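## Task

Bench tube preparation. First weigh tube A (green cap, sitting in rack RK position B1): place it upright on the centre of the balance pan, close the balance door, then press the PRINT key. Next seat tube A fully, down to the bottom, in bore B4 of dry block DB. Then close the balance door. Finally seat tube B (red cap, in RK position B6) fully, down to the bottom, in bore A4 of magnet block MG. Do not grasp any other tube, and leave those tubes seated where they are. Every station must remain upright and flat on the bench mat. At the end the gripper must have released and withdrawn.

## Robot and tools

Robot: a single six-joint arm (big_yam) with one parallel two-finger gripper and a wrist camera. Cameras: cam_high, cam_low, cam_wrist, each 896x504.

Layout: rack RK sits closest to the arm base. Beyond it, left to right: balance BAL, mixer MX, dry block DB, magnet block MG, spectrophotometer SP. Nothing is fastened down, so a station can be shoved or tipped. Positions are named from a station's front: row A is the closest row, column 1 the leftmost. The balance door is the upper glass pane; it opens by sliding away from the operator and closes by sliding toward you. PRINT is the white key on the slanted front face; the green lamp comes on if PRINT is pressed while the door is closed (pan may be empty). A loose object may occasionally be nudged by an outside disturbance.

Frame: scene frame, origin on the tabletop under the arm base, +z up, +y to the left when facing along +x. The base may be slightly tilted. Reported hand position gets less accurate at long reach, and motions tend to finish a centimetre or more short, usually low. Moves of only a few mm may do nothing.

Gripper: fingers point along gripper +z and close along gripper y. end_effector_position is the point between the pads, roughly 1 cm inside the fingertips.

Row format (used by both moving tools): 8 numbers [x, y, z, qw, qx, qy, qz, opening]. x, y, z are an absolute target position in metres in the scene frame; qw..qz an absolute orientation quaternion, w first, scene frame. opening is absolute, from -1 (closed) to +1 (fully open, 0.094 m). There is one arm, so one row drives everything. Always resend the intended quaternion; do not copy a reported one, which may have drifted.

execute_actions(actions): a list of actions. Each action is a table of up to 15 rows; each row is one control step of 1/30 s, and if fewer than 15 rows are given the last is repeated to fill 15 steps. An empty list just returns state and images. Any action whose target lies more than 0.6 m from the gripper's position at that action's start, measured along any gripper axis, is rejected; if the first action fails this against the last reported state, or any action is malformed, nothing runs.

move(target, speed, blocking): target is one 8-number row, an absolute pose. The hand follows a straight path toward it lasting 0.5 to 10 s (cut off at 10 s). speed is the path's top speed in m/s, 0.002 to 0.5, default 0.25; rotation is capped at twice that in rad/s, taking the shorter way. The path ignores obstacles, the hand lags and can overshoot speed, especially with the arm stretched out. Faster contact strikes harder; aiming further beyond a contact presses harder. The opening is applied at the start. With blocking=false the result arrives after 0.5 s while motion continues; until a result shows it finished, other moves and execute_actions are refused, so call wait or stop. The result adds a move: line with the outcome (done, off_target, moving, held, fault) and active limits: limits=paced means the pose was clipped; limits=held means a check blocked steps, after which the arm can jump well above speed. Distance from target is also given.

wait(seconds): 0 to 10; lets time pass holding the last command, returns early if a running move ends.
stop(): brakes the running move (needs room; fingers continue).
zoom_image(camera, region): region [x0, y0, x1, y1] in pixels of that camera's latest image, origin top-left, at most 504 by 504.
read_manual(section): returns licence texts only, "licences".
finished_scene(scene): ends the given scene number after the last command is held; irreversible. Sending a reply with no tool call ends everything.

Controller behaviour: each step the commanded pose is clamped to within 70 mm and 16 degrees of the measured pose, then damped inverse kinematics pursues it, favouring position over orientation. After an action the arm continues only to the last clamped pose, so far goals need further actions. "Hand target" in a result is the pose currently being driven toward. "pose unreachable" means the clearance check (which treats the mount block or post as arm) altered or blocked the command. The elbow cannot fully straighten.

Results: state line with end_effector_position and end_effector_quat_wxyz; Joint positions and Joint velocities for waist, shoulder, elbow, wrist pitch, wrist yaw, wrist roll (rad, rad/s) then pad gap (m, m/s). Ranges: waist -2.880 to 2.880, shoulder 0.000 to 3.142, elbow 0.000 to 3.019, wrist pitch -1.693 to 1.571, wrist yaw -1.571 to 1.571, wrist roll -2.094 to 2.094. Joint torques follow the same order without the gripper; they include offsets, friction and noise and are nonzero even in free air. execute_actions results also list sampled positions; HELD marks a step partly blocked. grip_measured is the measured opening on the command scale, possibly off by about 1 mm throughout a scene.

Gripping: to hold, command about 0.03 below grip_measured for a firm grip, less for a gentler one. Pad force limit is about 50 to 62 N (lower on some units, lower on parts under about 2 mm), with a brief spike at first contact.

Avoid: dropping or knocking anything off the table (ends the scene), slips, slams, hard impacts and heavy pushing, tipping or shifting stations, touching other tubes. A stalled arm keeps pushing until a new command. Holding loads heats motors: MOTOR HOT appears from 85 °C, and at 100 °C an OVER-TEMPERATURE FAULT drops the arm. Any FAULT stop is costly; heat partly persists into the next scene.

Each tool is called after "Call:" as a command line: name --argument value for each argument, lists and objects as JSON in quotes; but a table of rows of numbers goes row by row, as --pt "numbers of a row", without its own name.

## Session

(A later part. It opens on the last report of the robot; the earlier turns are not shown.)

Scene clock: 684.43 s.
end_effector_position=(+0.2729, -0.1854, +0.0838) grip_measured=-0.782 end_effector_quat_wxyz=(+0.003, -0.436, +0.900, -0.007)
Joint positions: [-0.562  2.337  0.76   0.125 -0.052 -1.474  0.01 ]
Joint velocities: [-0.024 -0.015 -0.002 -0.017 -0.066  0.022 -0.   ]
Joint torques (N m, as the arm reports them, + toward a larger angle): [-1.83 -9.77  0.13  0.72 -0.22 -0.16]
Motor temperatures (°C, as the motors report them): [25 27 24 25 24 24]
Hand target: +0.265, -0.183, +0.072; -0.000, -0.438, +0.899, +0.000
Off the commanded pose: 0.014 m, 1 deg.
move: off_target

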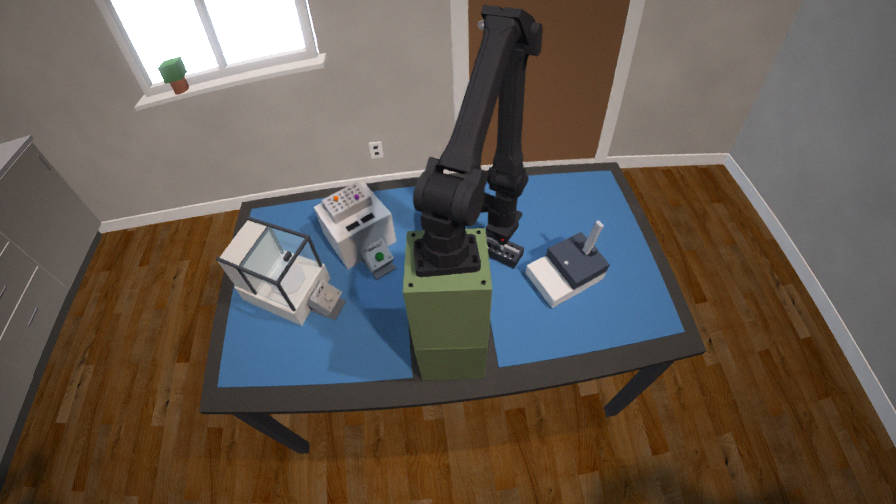

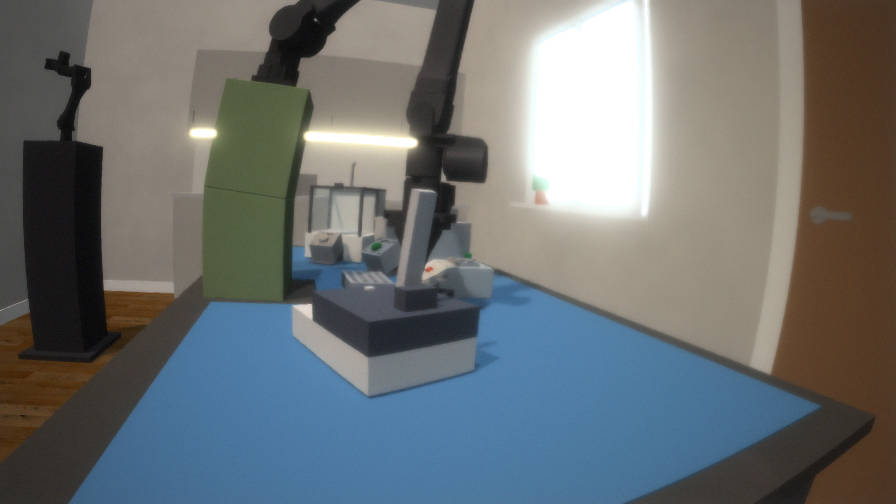

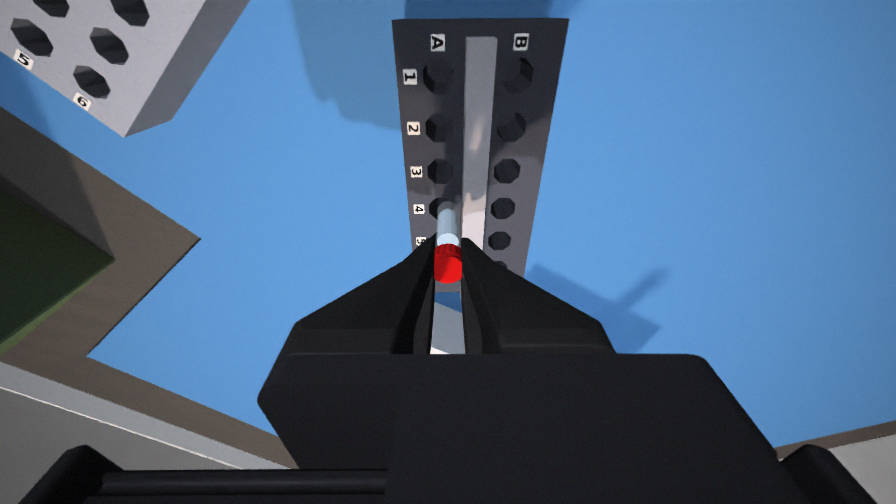

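Call:
move --target '[0.264,-0.180,0.125,0,-0.4384,0.8988,0,-0.8]' --speed 0.06

Call:
execute_actions --actions '[[[0.2652,-0.1833,0.116,0,-0.4384,0.8988,0,-0.8],[0.2652,-0.1833,0.113,0,-0.4384,0.8988,0,-0.8],[0.2652,-0.1833,0.110,0,-0.4384,0.8988,0,-0.8],[0.2652,-0.1833,0.108,0,-0.4384,0.8988,0,-0.8],[0.2652,-0.1833,0.106,0,-0.4384,0.8988,0,-0.8],[0.2652,-0.1833,0.104,0,-0.4384,0.8988,0,-0.8],[0.2652,-0.1833,0.102,0,-0.4384,0.8988,0,-0.8],[0.2652,-0.1833,0.100,0,-0.4384,0.8988,0,-0.8],[0.2652,-0.1833,0.0985,0,-0.4384,0.8988,0,-0.8],[0.2652,-0.1833,0.097,0,-0.4384,0.8988,0,-0.8],[0.2652,-0.1833,0.0955,0,-0.4384,0.8988,0,-0.8],[0.2652,-0.1833,0.094,0,-0.4384,0.8988,0,-0.8],[0.2652,-0.1833,0.093,0,-0.4384,0.8988,0,-0.8],[0.2652,-0.1833,0.092,0,-0.4384,0.8988,0,-0.8],[0.2652,-0.1833,0.091,0,-0.4384,0.8988,0,-0.8]],[[0.2652,-0.1833,0.090,0,-0.4384,0.8988,0,-0.8],[0.2652,-0.1833,0.089,0,-0.4384,0.8988,0,-0.8],[0.2652,-0.1833,0.088,0,-0.4384,0.8988,0,-0.8],[0.2652,-0.1833,0.087,0,-0.4384,0.8988,0,-0.8],[0.2652,-0.1833,0.086,0,-0.4384,0.8988,0,-0.8],[0.2652,-0.1833,0.085,0,-0.4384,0.8988,0,-0.8],[0.2652,-0.1833,0.084,0,-0.4384,0.8988,0,-0.8],[0.2652,-0.1833,0.083,0,-0.4384,0.8988,0,-0.8],[0.2652,-0.1833,0.082,0,-0.4384,0.8988,0,-0.8],[0.2652,-0.1833,0.081,0,-0.4384,0.8988,0,-0.8],[0.2652,-0.1833,0.080,0,-0.4384,0.8988,0,-0.8]]]'

Call:
zoom_image --camera "cam_wrist" --region '[348,110,548,290]'

Scene clock: 705.30 s.
end_effector_position=(+0.2666, -0.1790, +0.1207) grip_measured=-0.782 end_effector_quat_wxyz=(-0.000, -0.436, +0.900, -0.003)
Joint positions: [-0.562  2.217  0.69   0.064 -0.052 -1.474  0.01 ]
Joint velocities: [ 0.015  0.005  0.007  0.002 -0.022 -0.022 -0.001]
Joint torques (N m, as the arm reports them, + toward a larger angle): [ -1.95 -12.7   -0.97  -0.31  -0.24  -0.17]
Motor temperatures (°C, as the motors report them): [25 27 24 25 24 24]
Hand target: +0.264, -0.180, +0.125; +0.000, -0.438, +0.899, -0.000
Off the commanded pose: 0.005 m, 0 deg.
move: done

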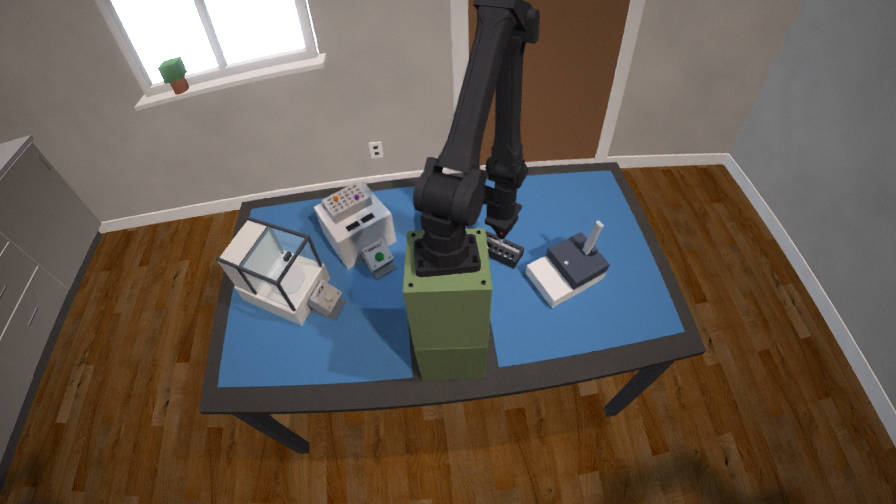

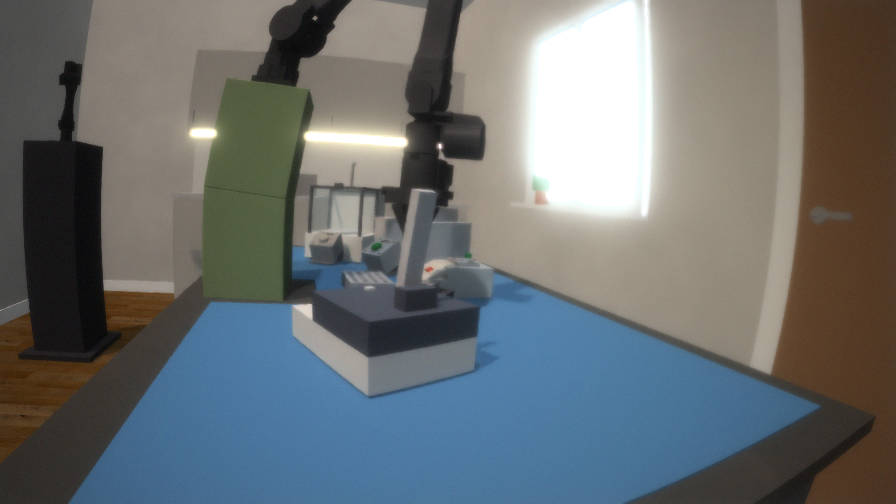

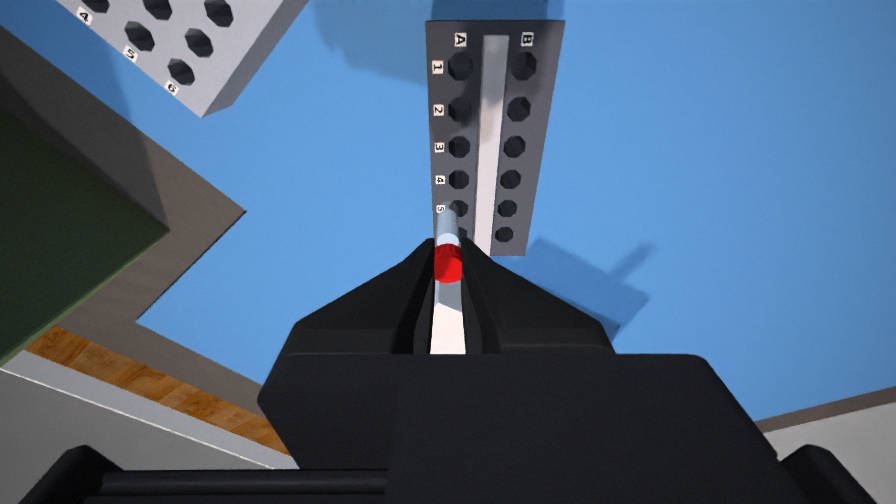

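Scene clock: 706.30 s.
end_effector_position=(+0.2714, -0.1857, +0.0893) grip_measured=-0.782 end_effector_quat_wxyz=(+0.002, -0.436, +0.900, -0.006)
Joint positions: [-0.566  2.32   0.749  0.116 -0.052 -1.477  0.01 ]
Joint velocities: [-0.005  0.024 -0.012  0.007 -0.066 -0.066 -0.   ]
Joint torques (N m, as the arm reports them, + toward a larger angle): [ -1.69 -10.18  -0.18   0.55  -0.23  -0.14]
Motor temperatures (°C, as the motors report them): [25 27 24 25 24 24]
Hand target: +0.265, -0.183, +0.080; +0.000, -0.438, +0.899, -0.000
Off the commanded pose: 0.011 m, 1 deg.
Step readings (end_effector_position; steps 1 to 15: 1st action; 16 to 30: 2nd action):
0: (+0.2666, -0.1790, +0.1207)
1: (+0.2668, -0.1792, +0.1207)
2: (+0.2675, -0.1798, +0.1207)
4: (+0.2693, -0.1818, +0.1201)
8: (+0.2743, -0.1859, +0.1148)
15: (+0.2702, -0.1841, +0.1020)
16: (+0.2695, -0.1837, +0.1006)
17: (+0.2693, -0.1837, +0.0995)
19: (+0.2693, -0.1838, +0.0975)
23: (+0.2709, -0.1850, +0.0943)
30: end_effector_position above

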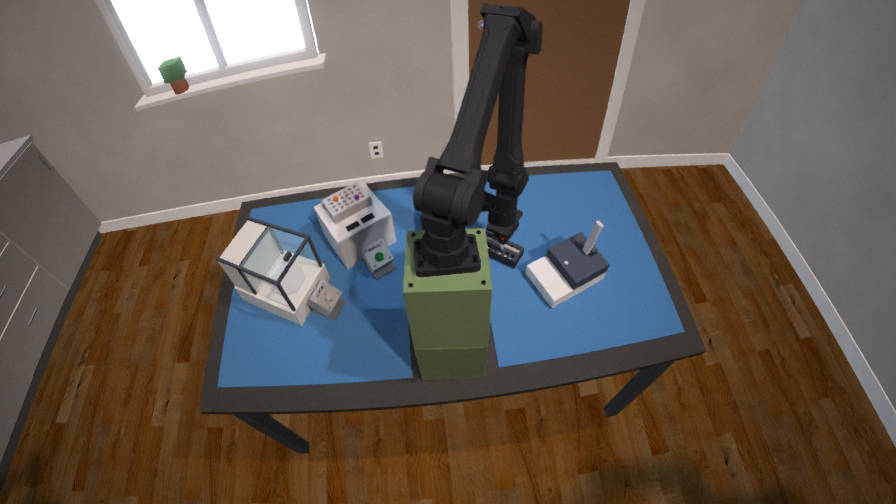

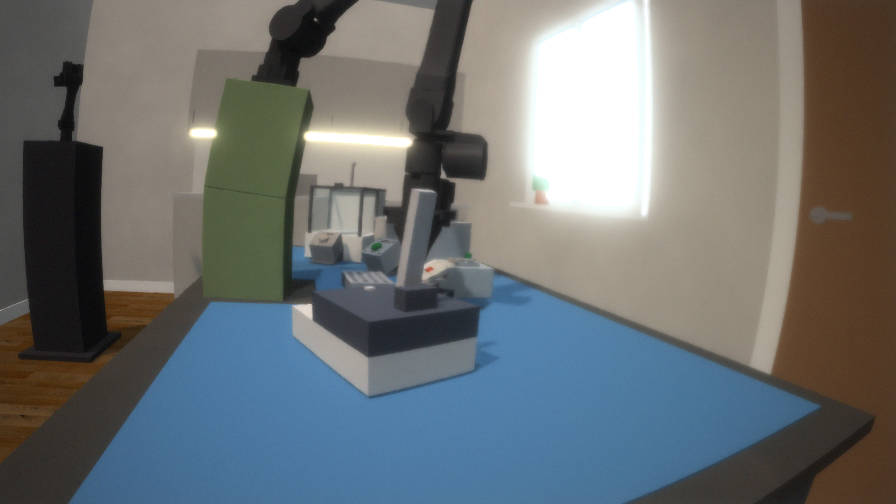

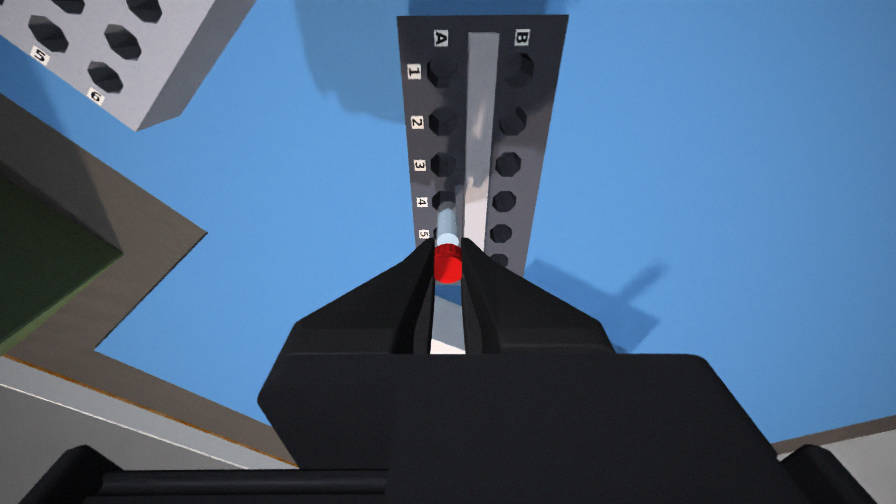

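Region (348, 110, 548, 290) of cam_wrist's 896x504 image, scaled by 2.520, with more detail than that image has; it fills the top 454 rows of this view, and the rest is white.

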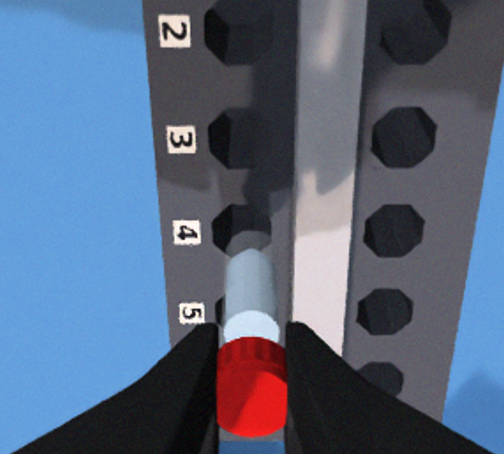

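Call:
execute_actions --actions '[]'

Scene clock: 726.13 s.
end_effector_position=(+0.2710, -0.1854, +0.0890) grip_measured=-0.782 end_effector_quat_wxyz=(+0.002, -0.436, +0.900, -0.006)
Joint positions: [-0.566  2.321  0.749  0.116 -0.052 -1.477  0.01 ]
Joint velocities: [ 0.015 -0.005  0.017 -0.007 -0.037  0.081 -0.   ]
Joint torques (N m, as the arm reports them, + toward a larger angle): [ -1.72 -10.34  -0.11   0.55  -0.23  -0.14]
Motor temperatures (°C, as the motors report them): [25 27 24 25 24 24]
Hand target: +0.265, -0.183, +0.080; -0.000, -0.438, +0.899, +0.000
Off the commanded pose: 0.011 m, 1 deg.

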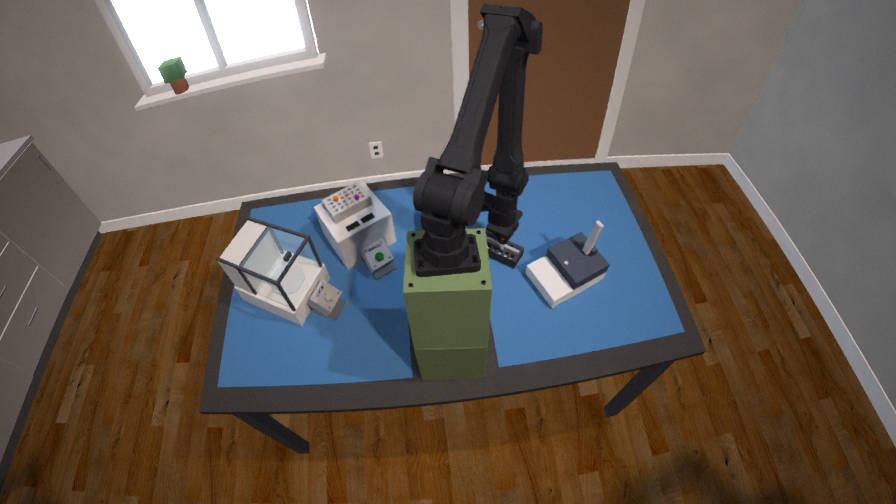

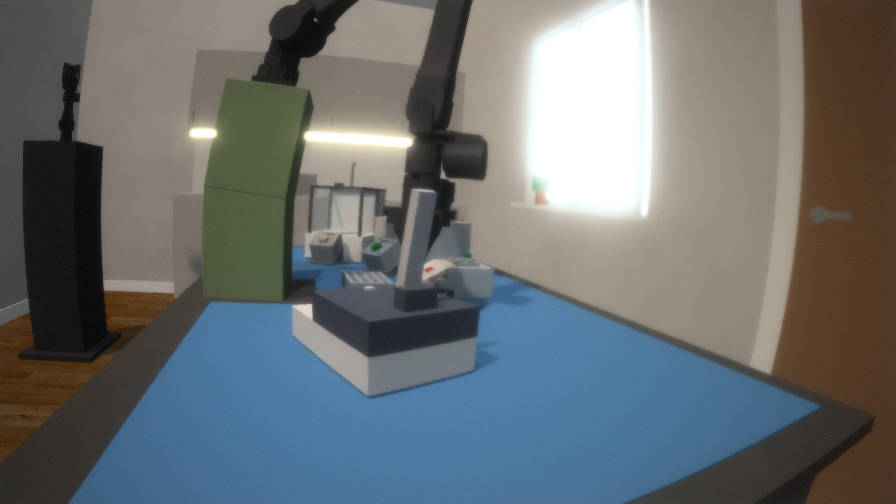

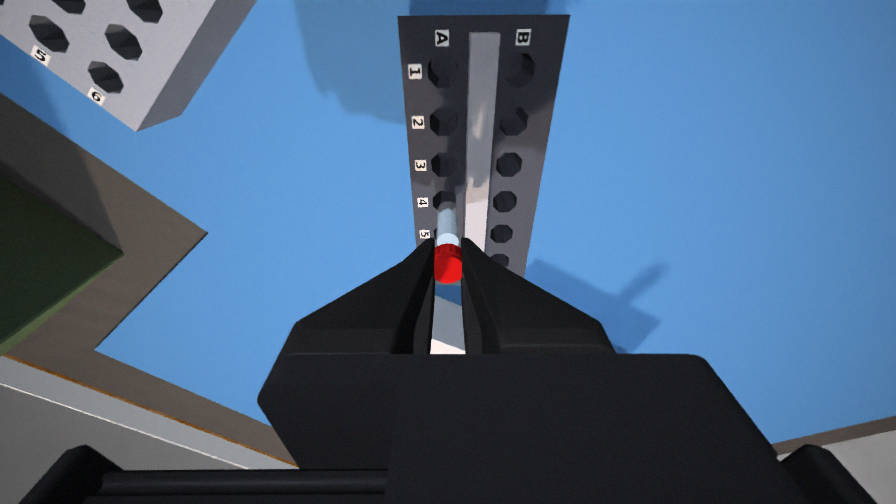

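Call:
execute_actions --actions '[[[0.2658,-0.1825,0.082,0,-0.4384,0.8988,0,-0.8],[0.2663,-0.1817,0.082,0,-0.4384,0.8988,0,-0.8],[0.2669,-0.1808,0.082,0,-0.4384,0.8988,0,-0.8],[0.2674,-0.1800,0.082,0,-0.4384,0.8988,0,-0.8]]]'

Scene clock: 729.80 s.
end_effector_position=(+0.2710, -0.1854, +0.0890) grip_measured=-0.782 end_effector_quat_wxyz=(+0.002, -0.436, +0.900, -0.006)
Joint positions: [-0.566  2.321  0.749  0.116 -0.052 -1.477  0.01 ]
Joint velocities: [-0.005  0.005 -0.002 -0.002 -0.022 -0.007  0.   ]
Joint torques (N m, as the arm reports them, + toward a larger angle): [ -0.91 -10.86  -0.44   0.46  -0.19  -0.04]
Motor temperatures (°C, as the motors report them): [25 27 24 25 24 24]
Hand target: +0.267, -0.180, +0.082; +0.000, -0.438, +0.899, +0.000
Off the commanded pose: 0.010 m, 1 deg.
Step readings (end_effector_position):
0: (+0.2710, -0.1854, +0.0890)
1: (+0.2710, -0.1854, +0.0890)
2: (+0.2710, -0.1854, +0.0890)
4: (+0.2710, -0.1854, +0.0890)
8: (+0.2710, -0.1854, +0.0890)
15: end_effector_position above

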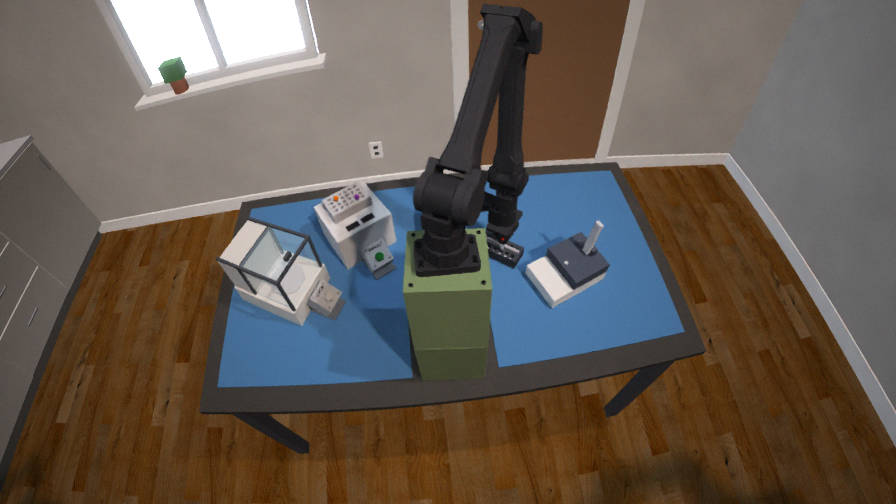

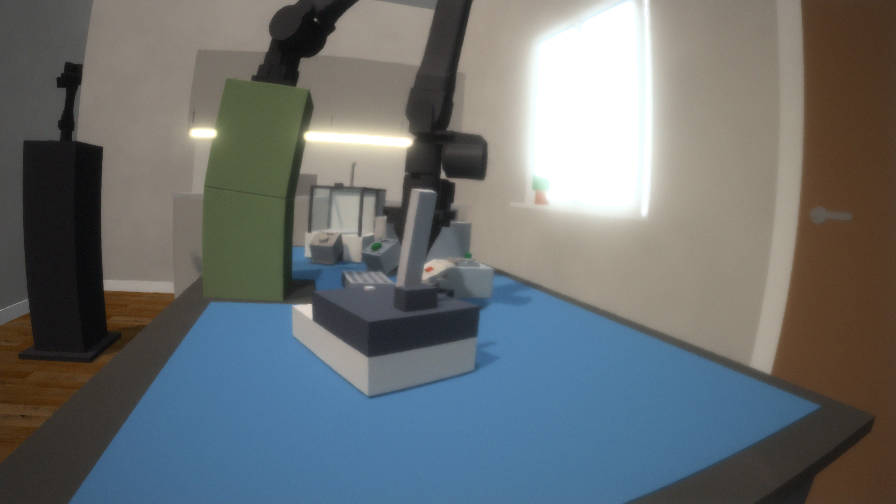

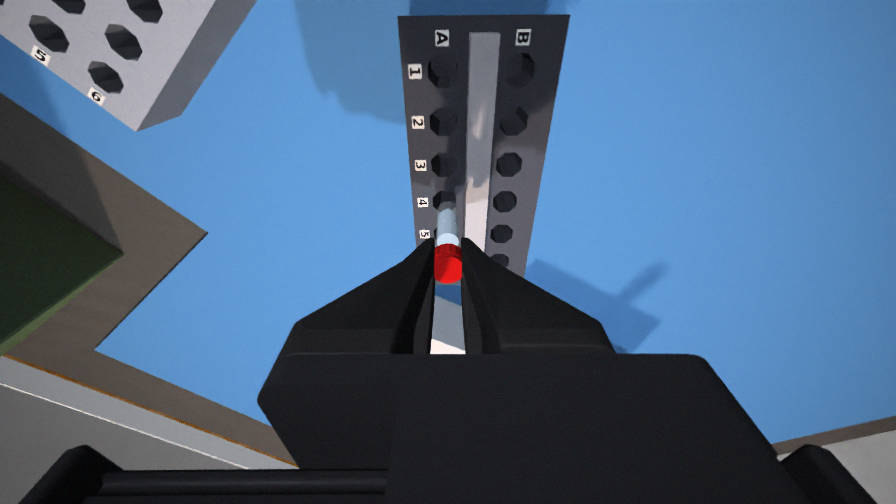

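Call:
execute_actions --actions '[[[0.2680,-0.1792,0.082,0,-0.4384,0.8988,0,-0.8],[0.2685,-0.1783,0.082,0,-0.4384,0.8988,0,-0.8],[0.2691,-0.1775,0.082,0,-0.4384,0.8988,0,-0.8]]]'

Scene clock: 733.60 s.
end_effector_position=(+0.2723, -0.1832, +0.0888) grip_measured=-0.782 end_effector_quat_wxyz=(+0.002, -0.439, +0.899, -0.005)
Joint positions: [-0.559  2.321  0.749  0.116 -0.052 -1.477  0.01 ]
Joint velocities: [-0.015  0.005 -0.002  0.012  0.037  0.066 -0.   ]
Joint torques (N m, as the arm reports them, + toward a larger angle): [ -0.84 -10.93  -0.43   0.44  -0.16   0.05]
Motor temperatures (°C, as the motors report them): [25 27 24 25 24 24]
Hand target: +0.269, -0.177, +0.082; +0.000, -0.438, +0.899, +0.000
Off the commanded pose: 0.009 m, 1 deg.
Step readings (end_effector_position):
0: (+0.2710, -0.1854, +0.0890)
1: (+0.2710, -0.1854, +0.0890)
2: (+0.2710, -0.1853, +0.0890)
4: (+0.2713, -0.1848, +0.0889)
8: (+0.2722, -0.1834, +0.0889)
15: end_effector_position above

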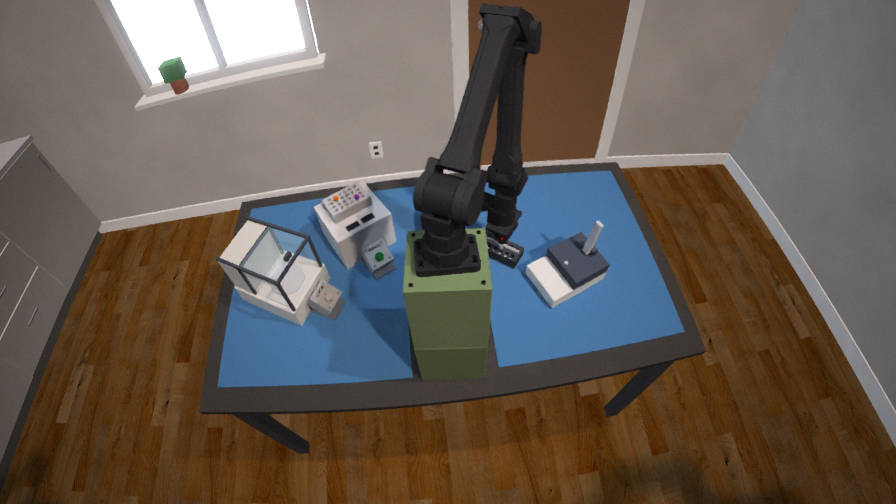

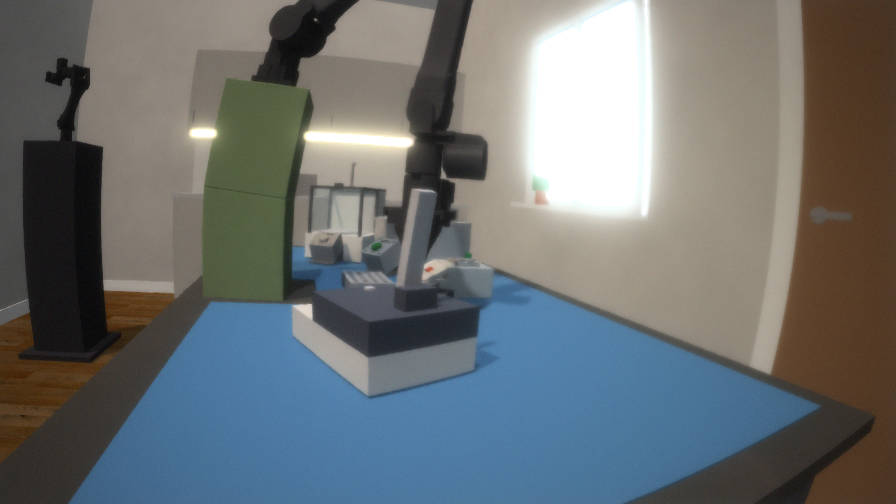

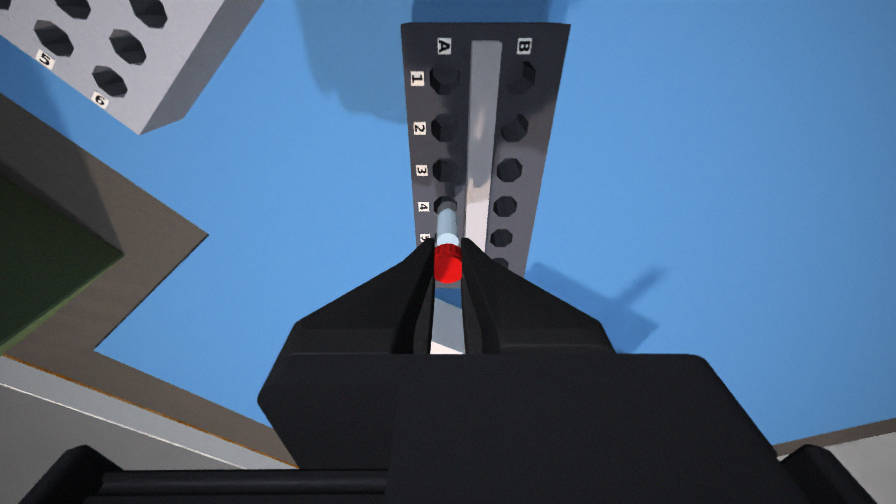

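Call:
execute_actions --actions '[[[0.2665,-0.1788,0.081,0,-0.4384,0.8988,0,-0.8],[0.2665,-0.1788,0.080,0,-0.4384,0.8988,0,-0.8],[0.2665,-0.1788,0.079,0,-0.4384,0.8988,0,-0.8],[0.2665,-0.1788,0.078,0,-0.4384,0.8988,0,-0.8],[0.2665,-0.1788,0.077,0,-0.4384,0.8988,0,-0.8],[0.2665,-0.1788,0.076,0,-0.4384,0.8988,0,-0.8],[0.2665,-0.1788,0.075,0,-0.4384,0.8988,0,-0.8],[0.2665,-0.1788,0.074,0,-0.4384,0.8988,0,-0.8],[0.2665,-0.1788,0.073,0,-0.4384,0.8988,0,-0.8],[0.2665,-0.1788,0.072,0,-0.4384,0.8988,0,-0.8],[0.2665,-0.1788,0.071,0,-0.4384,0.8988,0,-0.8],[0.2665,-0.1788,0.070,0,-0.4384,0.8988,0,-0.8],[0.2665,-0.1788,0.069,0,-0.4384,0.8988,0,-0.8],[0.2665,-0.1788,0.068,0,-0.4384,0.8988,0,-0.8]],[[0.2665,-0.1788,0.068,0,-0.4384,0.8988,0,-0.8]]]'

Call:
zoom_image --camera "cam_wrist" --region '[348,110,548,290]'

Scene clock: 745.60 s.
end_effector_position=(+0.2706, -0.1829, +0.0770) grip_measured=-0.782 end_effector_quat_wxyz=(+0.002, -0.439, +0.899, -0.005)
Joint positions: [-0.559  2.36   0.765  0.139 -0.052 -1.477  0.01 ]
Joint velocities: [ 0.015 -0.005 -0.002 -0.002  0.081 -0.022  0.   ]
Joint torques (N m, as the arm reports them, + toward a larger angle): [ -1.11 -10.46  -0.33   0.58  -0.18  -0.01]
Motor temperatures (°C, as the motors report them): [25 27 23 25 24 24]
Hand target: +0.266, -0.179, +0.068; -0.000, -0.438, +0.899, +0.000
Off the commanded pose: 0.011 m, 1 deg.
Step readings (end_effector_position; steps 1 to 15: 1st action; 16 to 30: 2nd action):
0: (+0.2723, -0.1832, +0.0888)
1: (+0.2724, -0.1833, +0.0888)
2: (+0.2726, -0.1834, +0.0888)
4: (+0.2732, -0.1838, +0.0889)
8: (+0.2726, -0.1835, +0.0868)
15: (+0.2715, -0.1833, +0.0793)
16: (+0.2711, -0.1831, +0.0783)
17: (+0.2710, -0.1831, +0.0776)
19: (+0.2706, -0.1829, +0.0770)
23: (+0.2706, -0.1829, +0.0770)
30: end_effector_position above

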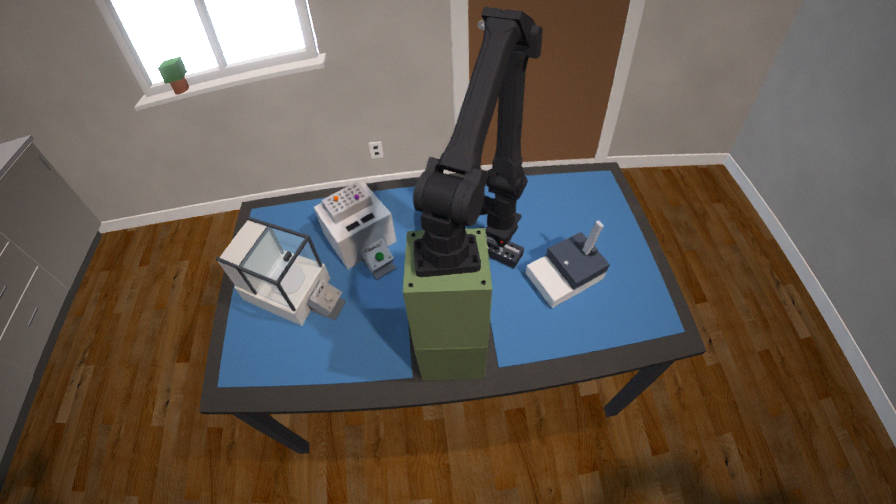

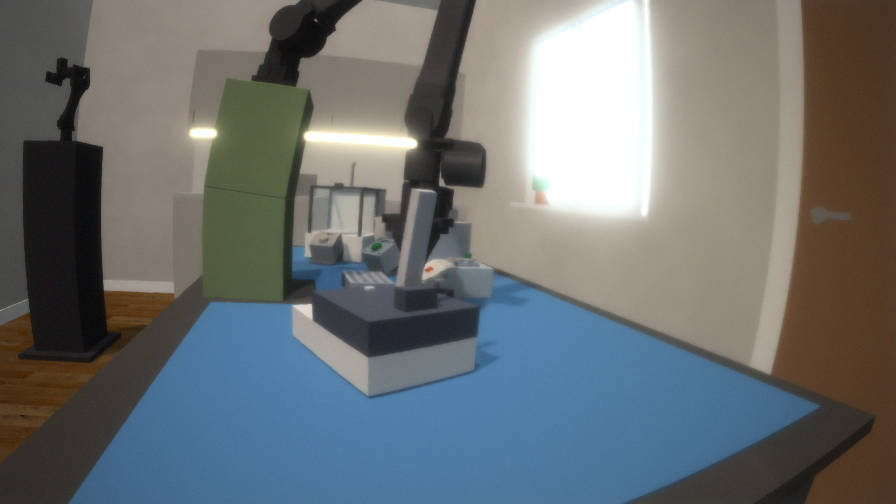

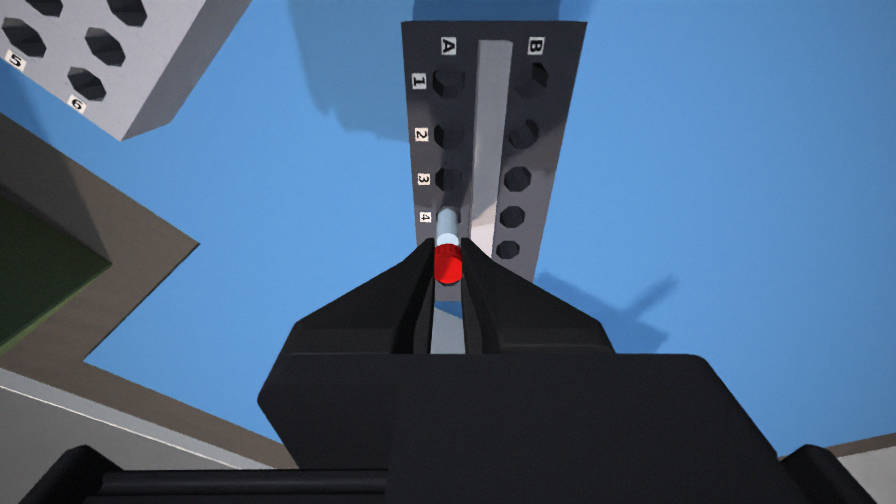

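Region (348, 110, 548, 290) of cam_wrist's 896x504 image, scaled by 2.520, with more detail than that image has; it fills the top 454 rows of this view, and the rest is white.

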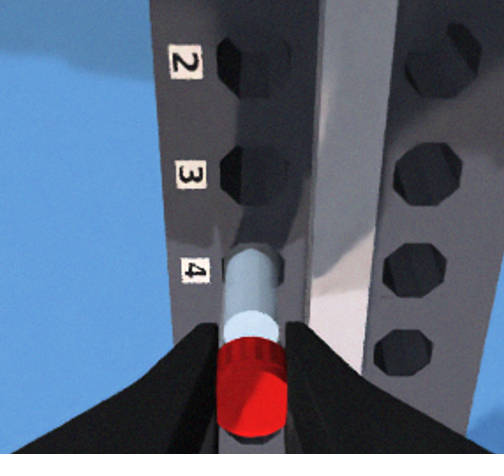

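Call:
execute_actions --actions '[[[0.2665,-0.1788,0.067,0,-0.4384,0.8988,0,-0.8],[0.2665,-0.1788,0.066,0,-0.4384,0.8988,0,-0.8],[0.2665,-0.1788,0.065,0,-0.4384,0.8988,0,-0.8],[0.2665,-0.1788,0.064,0,-0.4384,0.8988,0,-0.8],[0.2665,-0.1788,0.063,0,-0.4384,0.8988,0,-0.8],[0.2665,-0.1788,0.062,0,-0.4384,0.8988,0,-0.8],[0.2665,-0.1788,0.061,0,-0.4384,0.8988,0,-0.8],[0.2665,-0.1788,0.060,0,-0.4384,0.8988,0,-0.8],[0.2665,-0.1788,0.059,0,-0.4384,0.8988,0,-0.8],[0.2665,-0.1788,0.058,0,-0.4384,0.8988,0,-0.8]],[[0.2665,-0.1788,0.058,0,-0.4384,0.8988,0,-0.8]]]'

Call:
zoom_image --camera "cam_wrist" --region '[348,110,548,290]'

Scene clock: 758.03 s.
end_effector_position=(+0.2707, -0.1836, +0.0671) grip_measured=-0.782 end_effector_quat_wxyz=(+0.002, -0.439, +0.899, -0.005)
Joint positions: [-0.559  2.391  0.782  0.153 -0.052 -1.477  0.01 ]
Joint velocities: [-0.015  0.005  0.017 -0.002  0.007  0.022 -0.   ]
Joint torques (N m, as the arm reports them, + toward a larger angle): [ -0.96 -10.56  -0.43   0.57  -0.18   0.01]
Motor temperatures (°C, as the motors report them): [25 27 23 25 24 24]
Hand target: +0.266, -0.179, +0.058; -0.000, -0.438, +0.899, +0.000
Off the commanded pose: 0.011 m, 1 deg.
Step readings (end_effector_position; steps 1 to 15: 1st action; 16 to 30: 2nd action):
0: (+0.2706, -0.1829, +0.0770)
1: (+0.2706, -0.1829, +0.0770)
2: (+0.2706, -0.1829, +0.0769)
4: (+0.2712, -0.1833, +0.0762)
8: (+0.2714, -0.1837, +0.0724)
15: (+0.2703, -0.1833, +0.0671)
16: (+0.2705, -0.1835, +0.0671)
17: (+0.2705, -0.1835, +0.0671)
19: (+0.2707, -0.1836, +0.0671)
23: (+0.2707, -0.1836, +0.0671)
30: end_effector_position above

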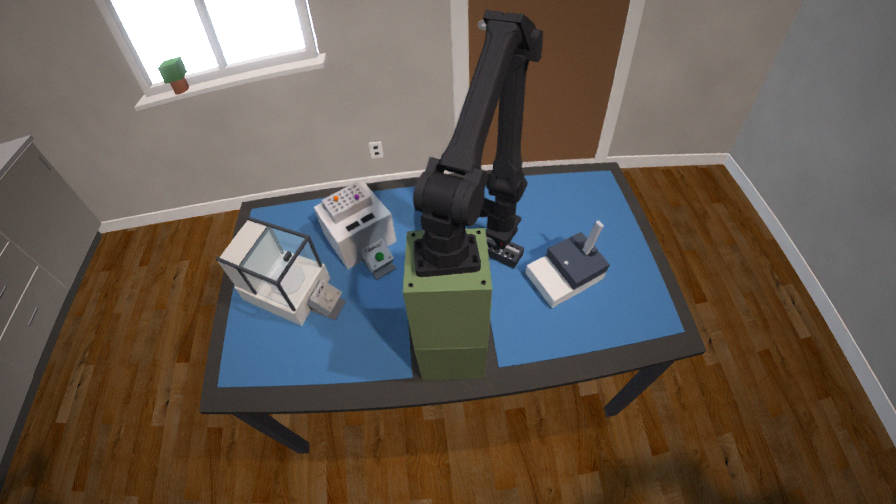

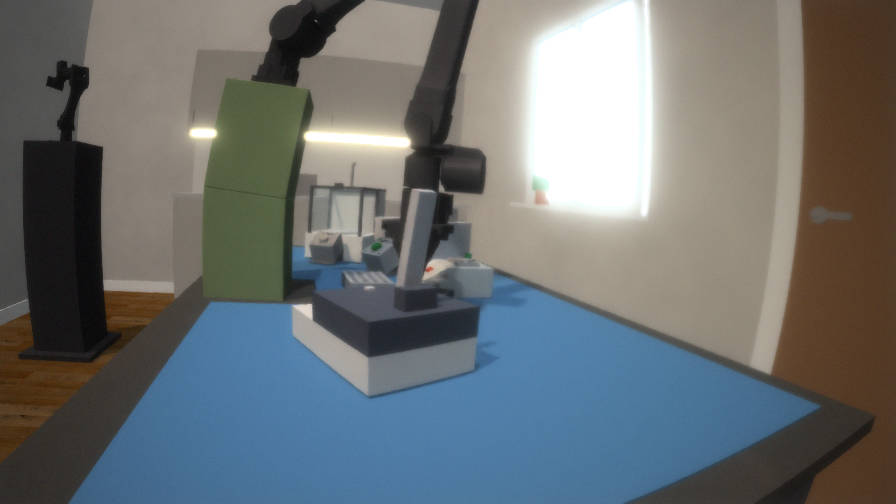

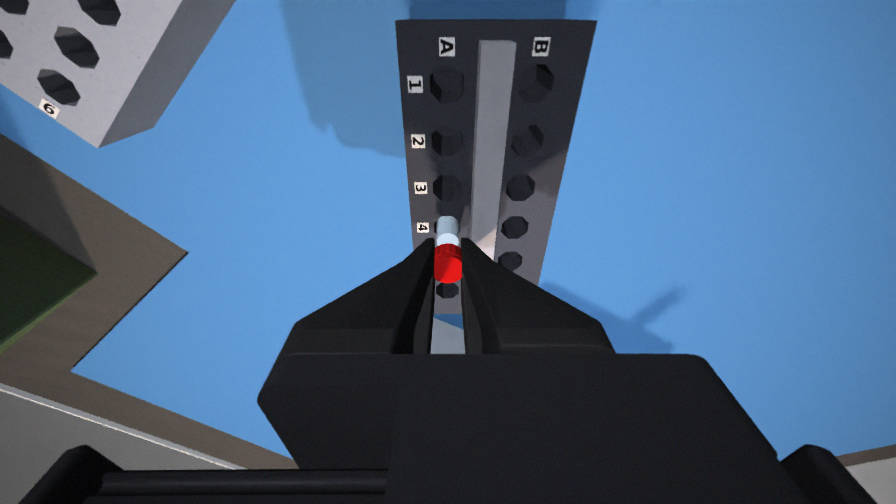

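Region (348, 110, 548, 290) of cam_wrist's 896x504 image, scaled by 2.520, with more detail than that image has; it fills the top 454 rows of this view, and the rest is white.

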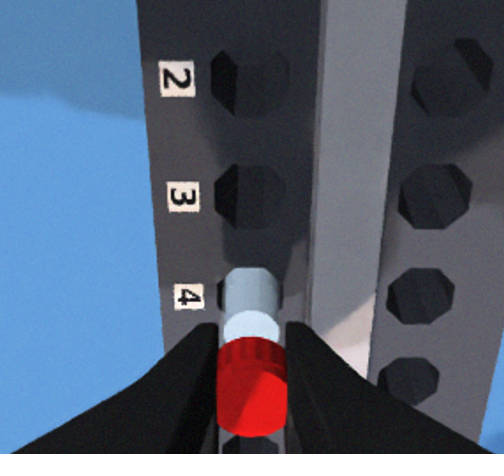

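In. Continue.

Call:
execute_actions --actions '[[[0.2665,-0.1788,0.057,0,-0.4384,0.8988,0,-0.8],[0.2665,-0.1788,0.056,0,-0.4384,0.8988,0,-0.8],[0.2665,-0.1788,0.055,0,-0.4384,0.8988,0,-0.8],[0.2665,-0.1788,0.054,0,-0.4384,0.8988,0,-0.8],[0.2665,-0.1788,0.053,0,-0.4384,0.8988,0,-0.8],[0.2665,-0.1788,0.052,0,-0.4384,0.8988,0,-0.8],[0.2665,-0.1788,0.051,0,-0.4384,0.8988,0,-0.8],[0.2665,-0.1788,0.050,0,-0.4384,0.8988,0,-0.8],[0.2665,-0.1788,0.049,0,-0.4384,0.8988,0,-0.8],[0.2665,-0.1788,0.048,0,-0.4384,0.8988,0,-0.8],[0.2665,-0.1788,0.047,0,-0.4384,0.8988,0,-0.8],[0.2665,-0.1788,0.046,0,-0.4384,0.8988,0,-0.8],[0.2665,-0.1788,0.045,0,-0.4384,0.8988,0,-0.8],[0.2665,-0.1788,0.044,0,-0.4384,0.8988,0,-0.8],[0.2665,-0.1788,0.043,0,-0.4384,0.8988,0,-0.8]],[[0.2665,-0.1788,0.042,0,-0.4384,0.8988,0,-0.8],[0.2665,-0.1788,0.041,0,-0.4384,0.8988,0,-0.8],[0.2665,-0.1788,0.040,0,-0.4384,0.8988,0,-0.8],[0.2665,-0.1788,0.039,0,-0.4384,0.8988,0,-0.8],[0.2665,-0.1788,0.038,0,-0.4384,0.8988,0,-0.8],[0.2665,-0.1788,0.037,0,-0.4384,0.8988,0,-0.8],[0.2665,-0.1788,0.036,0,-0.4384,0.8988,0,-0.8]]]'

Call:
zoom_image --camera "cam_wrist" --region '[348,110,548,290]'

Scene clock: 772.17 s.
end_effector_position=(+0.2708, -0.1839, +0.0572) grip_measured=-0.782 end_effector_quat_wxyz=(+0.003, -0.439, +0.899, -0.006)
Joint positions: [-0.559  2.422  0.799  0.169 -0.053 -1.477  0.01 ]
Joint velocities: [ 0.005 -0.015 -0.007 -0.002 -0.037  0.066  0.002]
Joint torques (N m, as the arm reports them, + toward a larger angle): [-0.77 -8.16  1.19  1.13 -0.12  0.04]
Motor temperatures (°C, as the motors report them): [25 27 23 25 24 24]
Hand target: +0.266, -0.178, +0.037; -0.000, -0.438, +0.899, +0.000
Off the commanded pose: 0.022 m, 1 deg.
Step readings (end_effector_position; steps 1 to 15: 1st action; 16 to 30: 2nd action):
0: (+0.2707, -0.1836, +0.0671)
1: (+0.2707, -0.1836, +0.0671)
2: (+0.2709, -0.1837, +0.0671)
4: (+0.2711, -0.1839, +0.0664)
8: (+0.2708, -0.1839, +0.0624)
15: (+0.2706, -0.1838, +0.0576)
16: (+0.2707, -0.1839, +0.0576)
17: (+0.2707, -0.1839, +0.0576)
19: (+0.2707, -0.1839, +0.0574)
23: (+0.2708, -0.1839, +0.0572)
30: end_effector_position above

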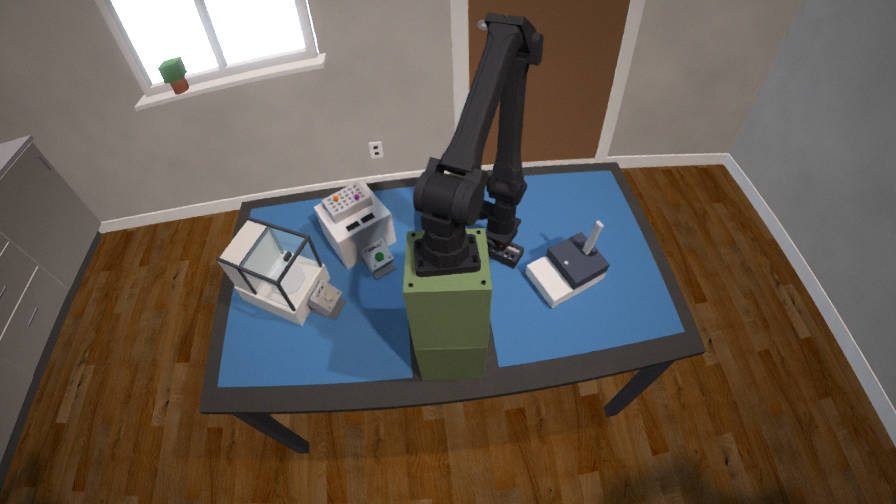

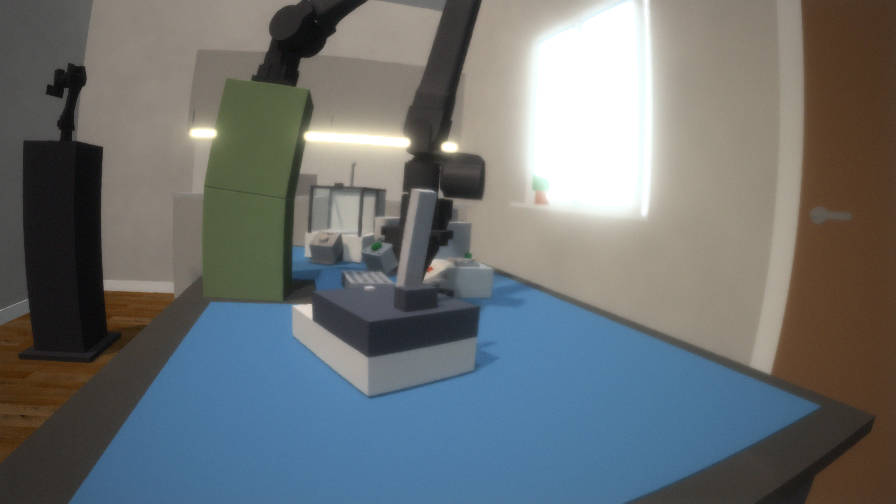

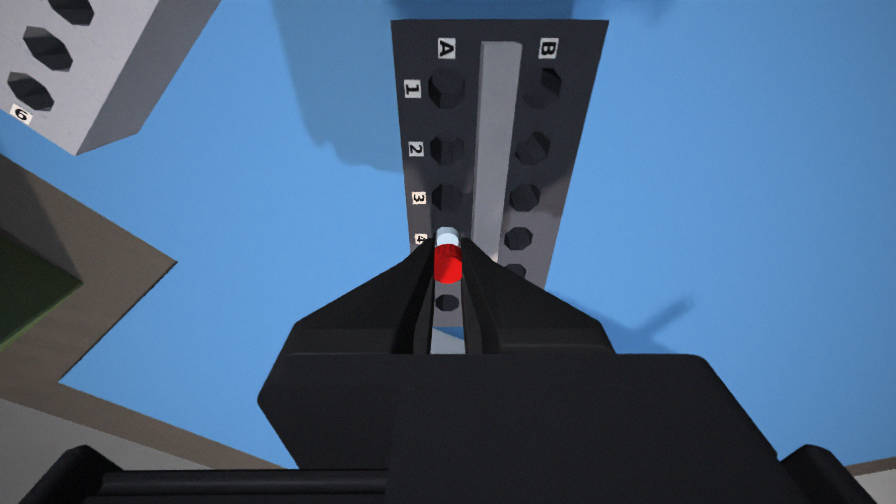

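Region (348, 110, 548, 290) of cam_wrist's 896x504 image, scaled by 2.520, with more detail than that image has; it fills the top 454 rows of this view, and the rest is white.

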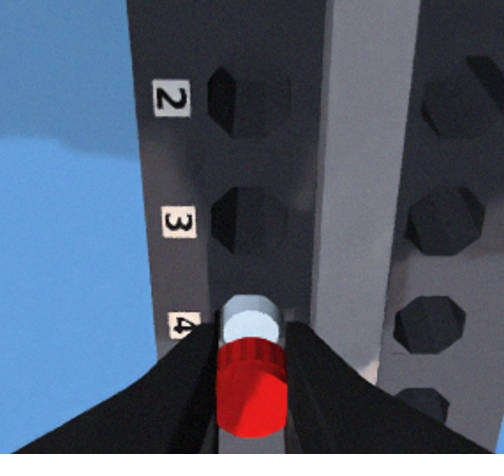

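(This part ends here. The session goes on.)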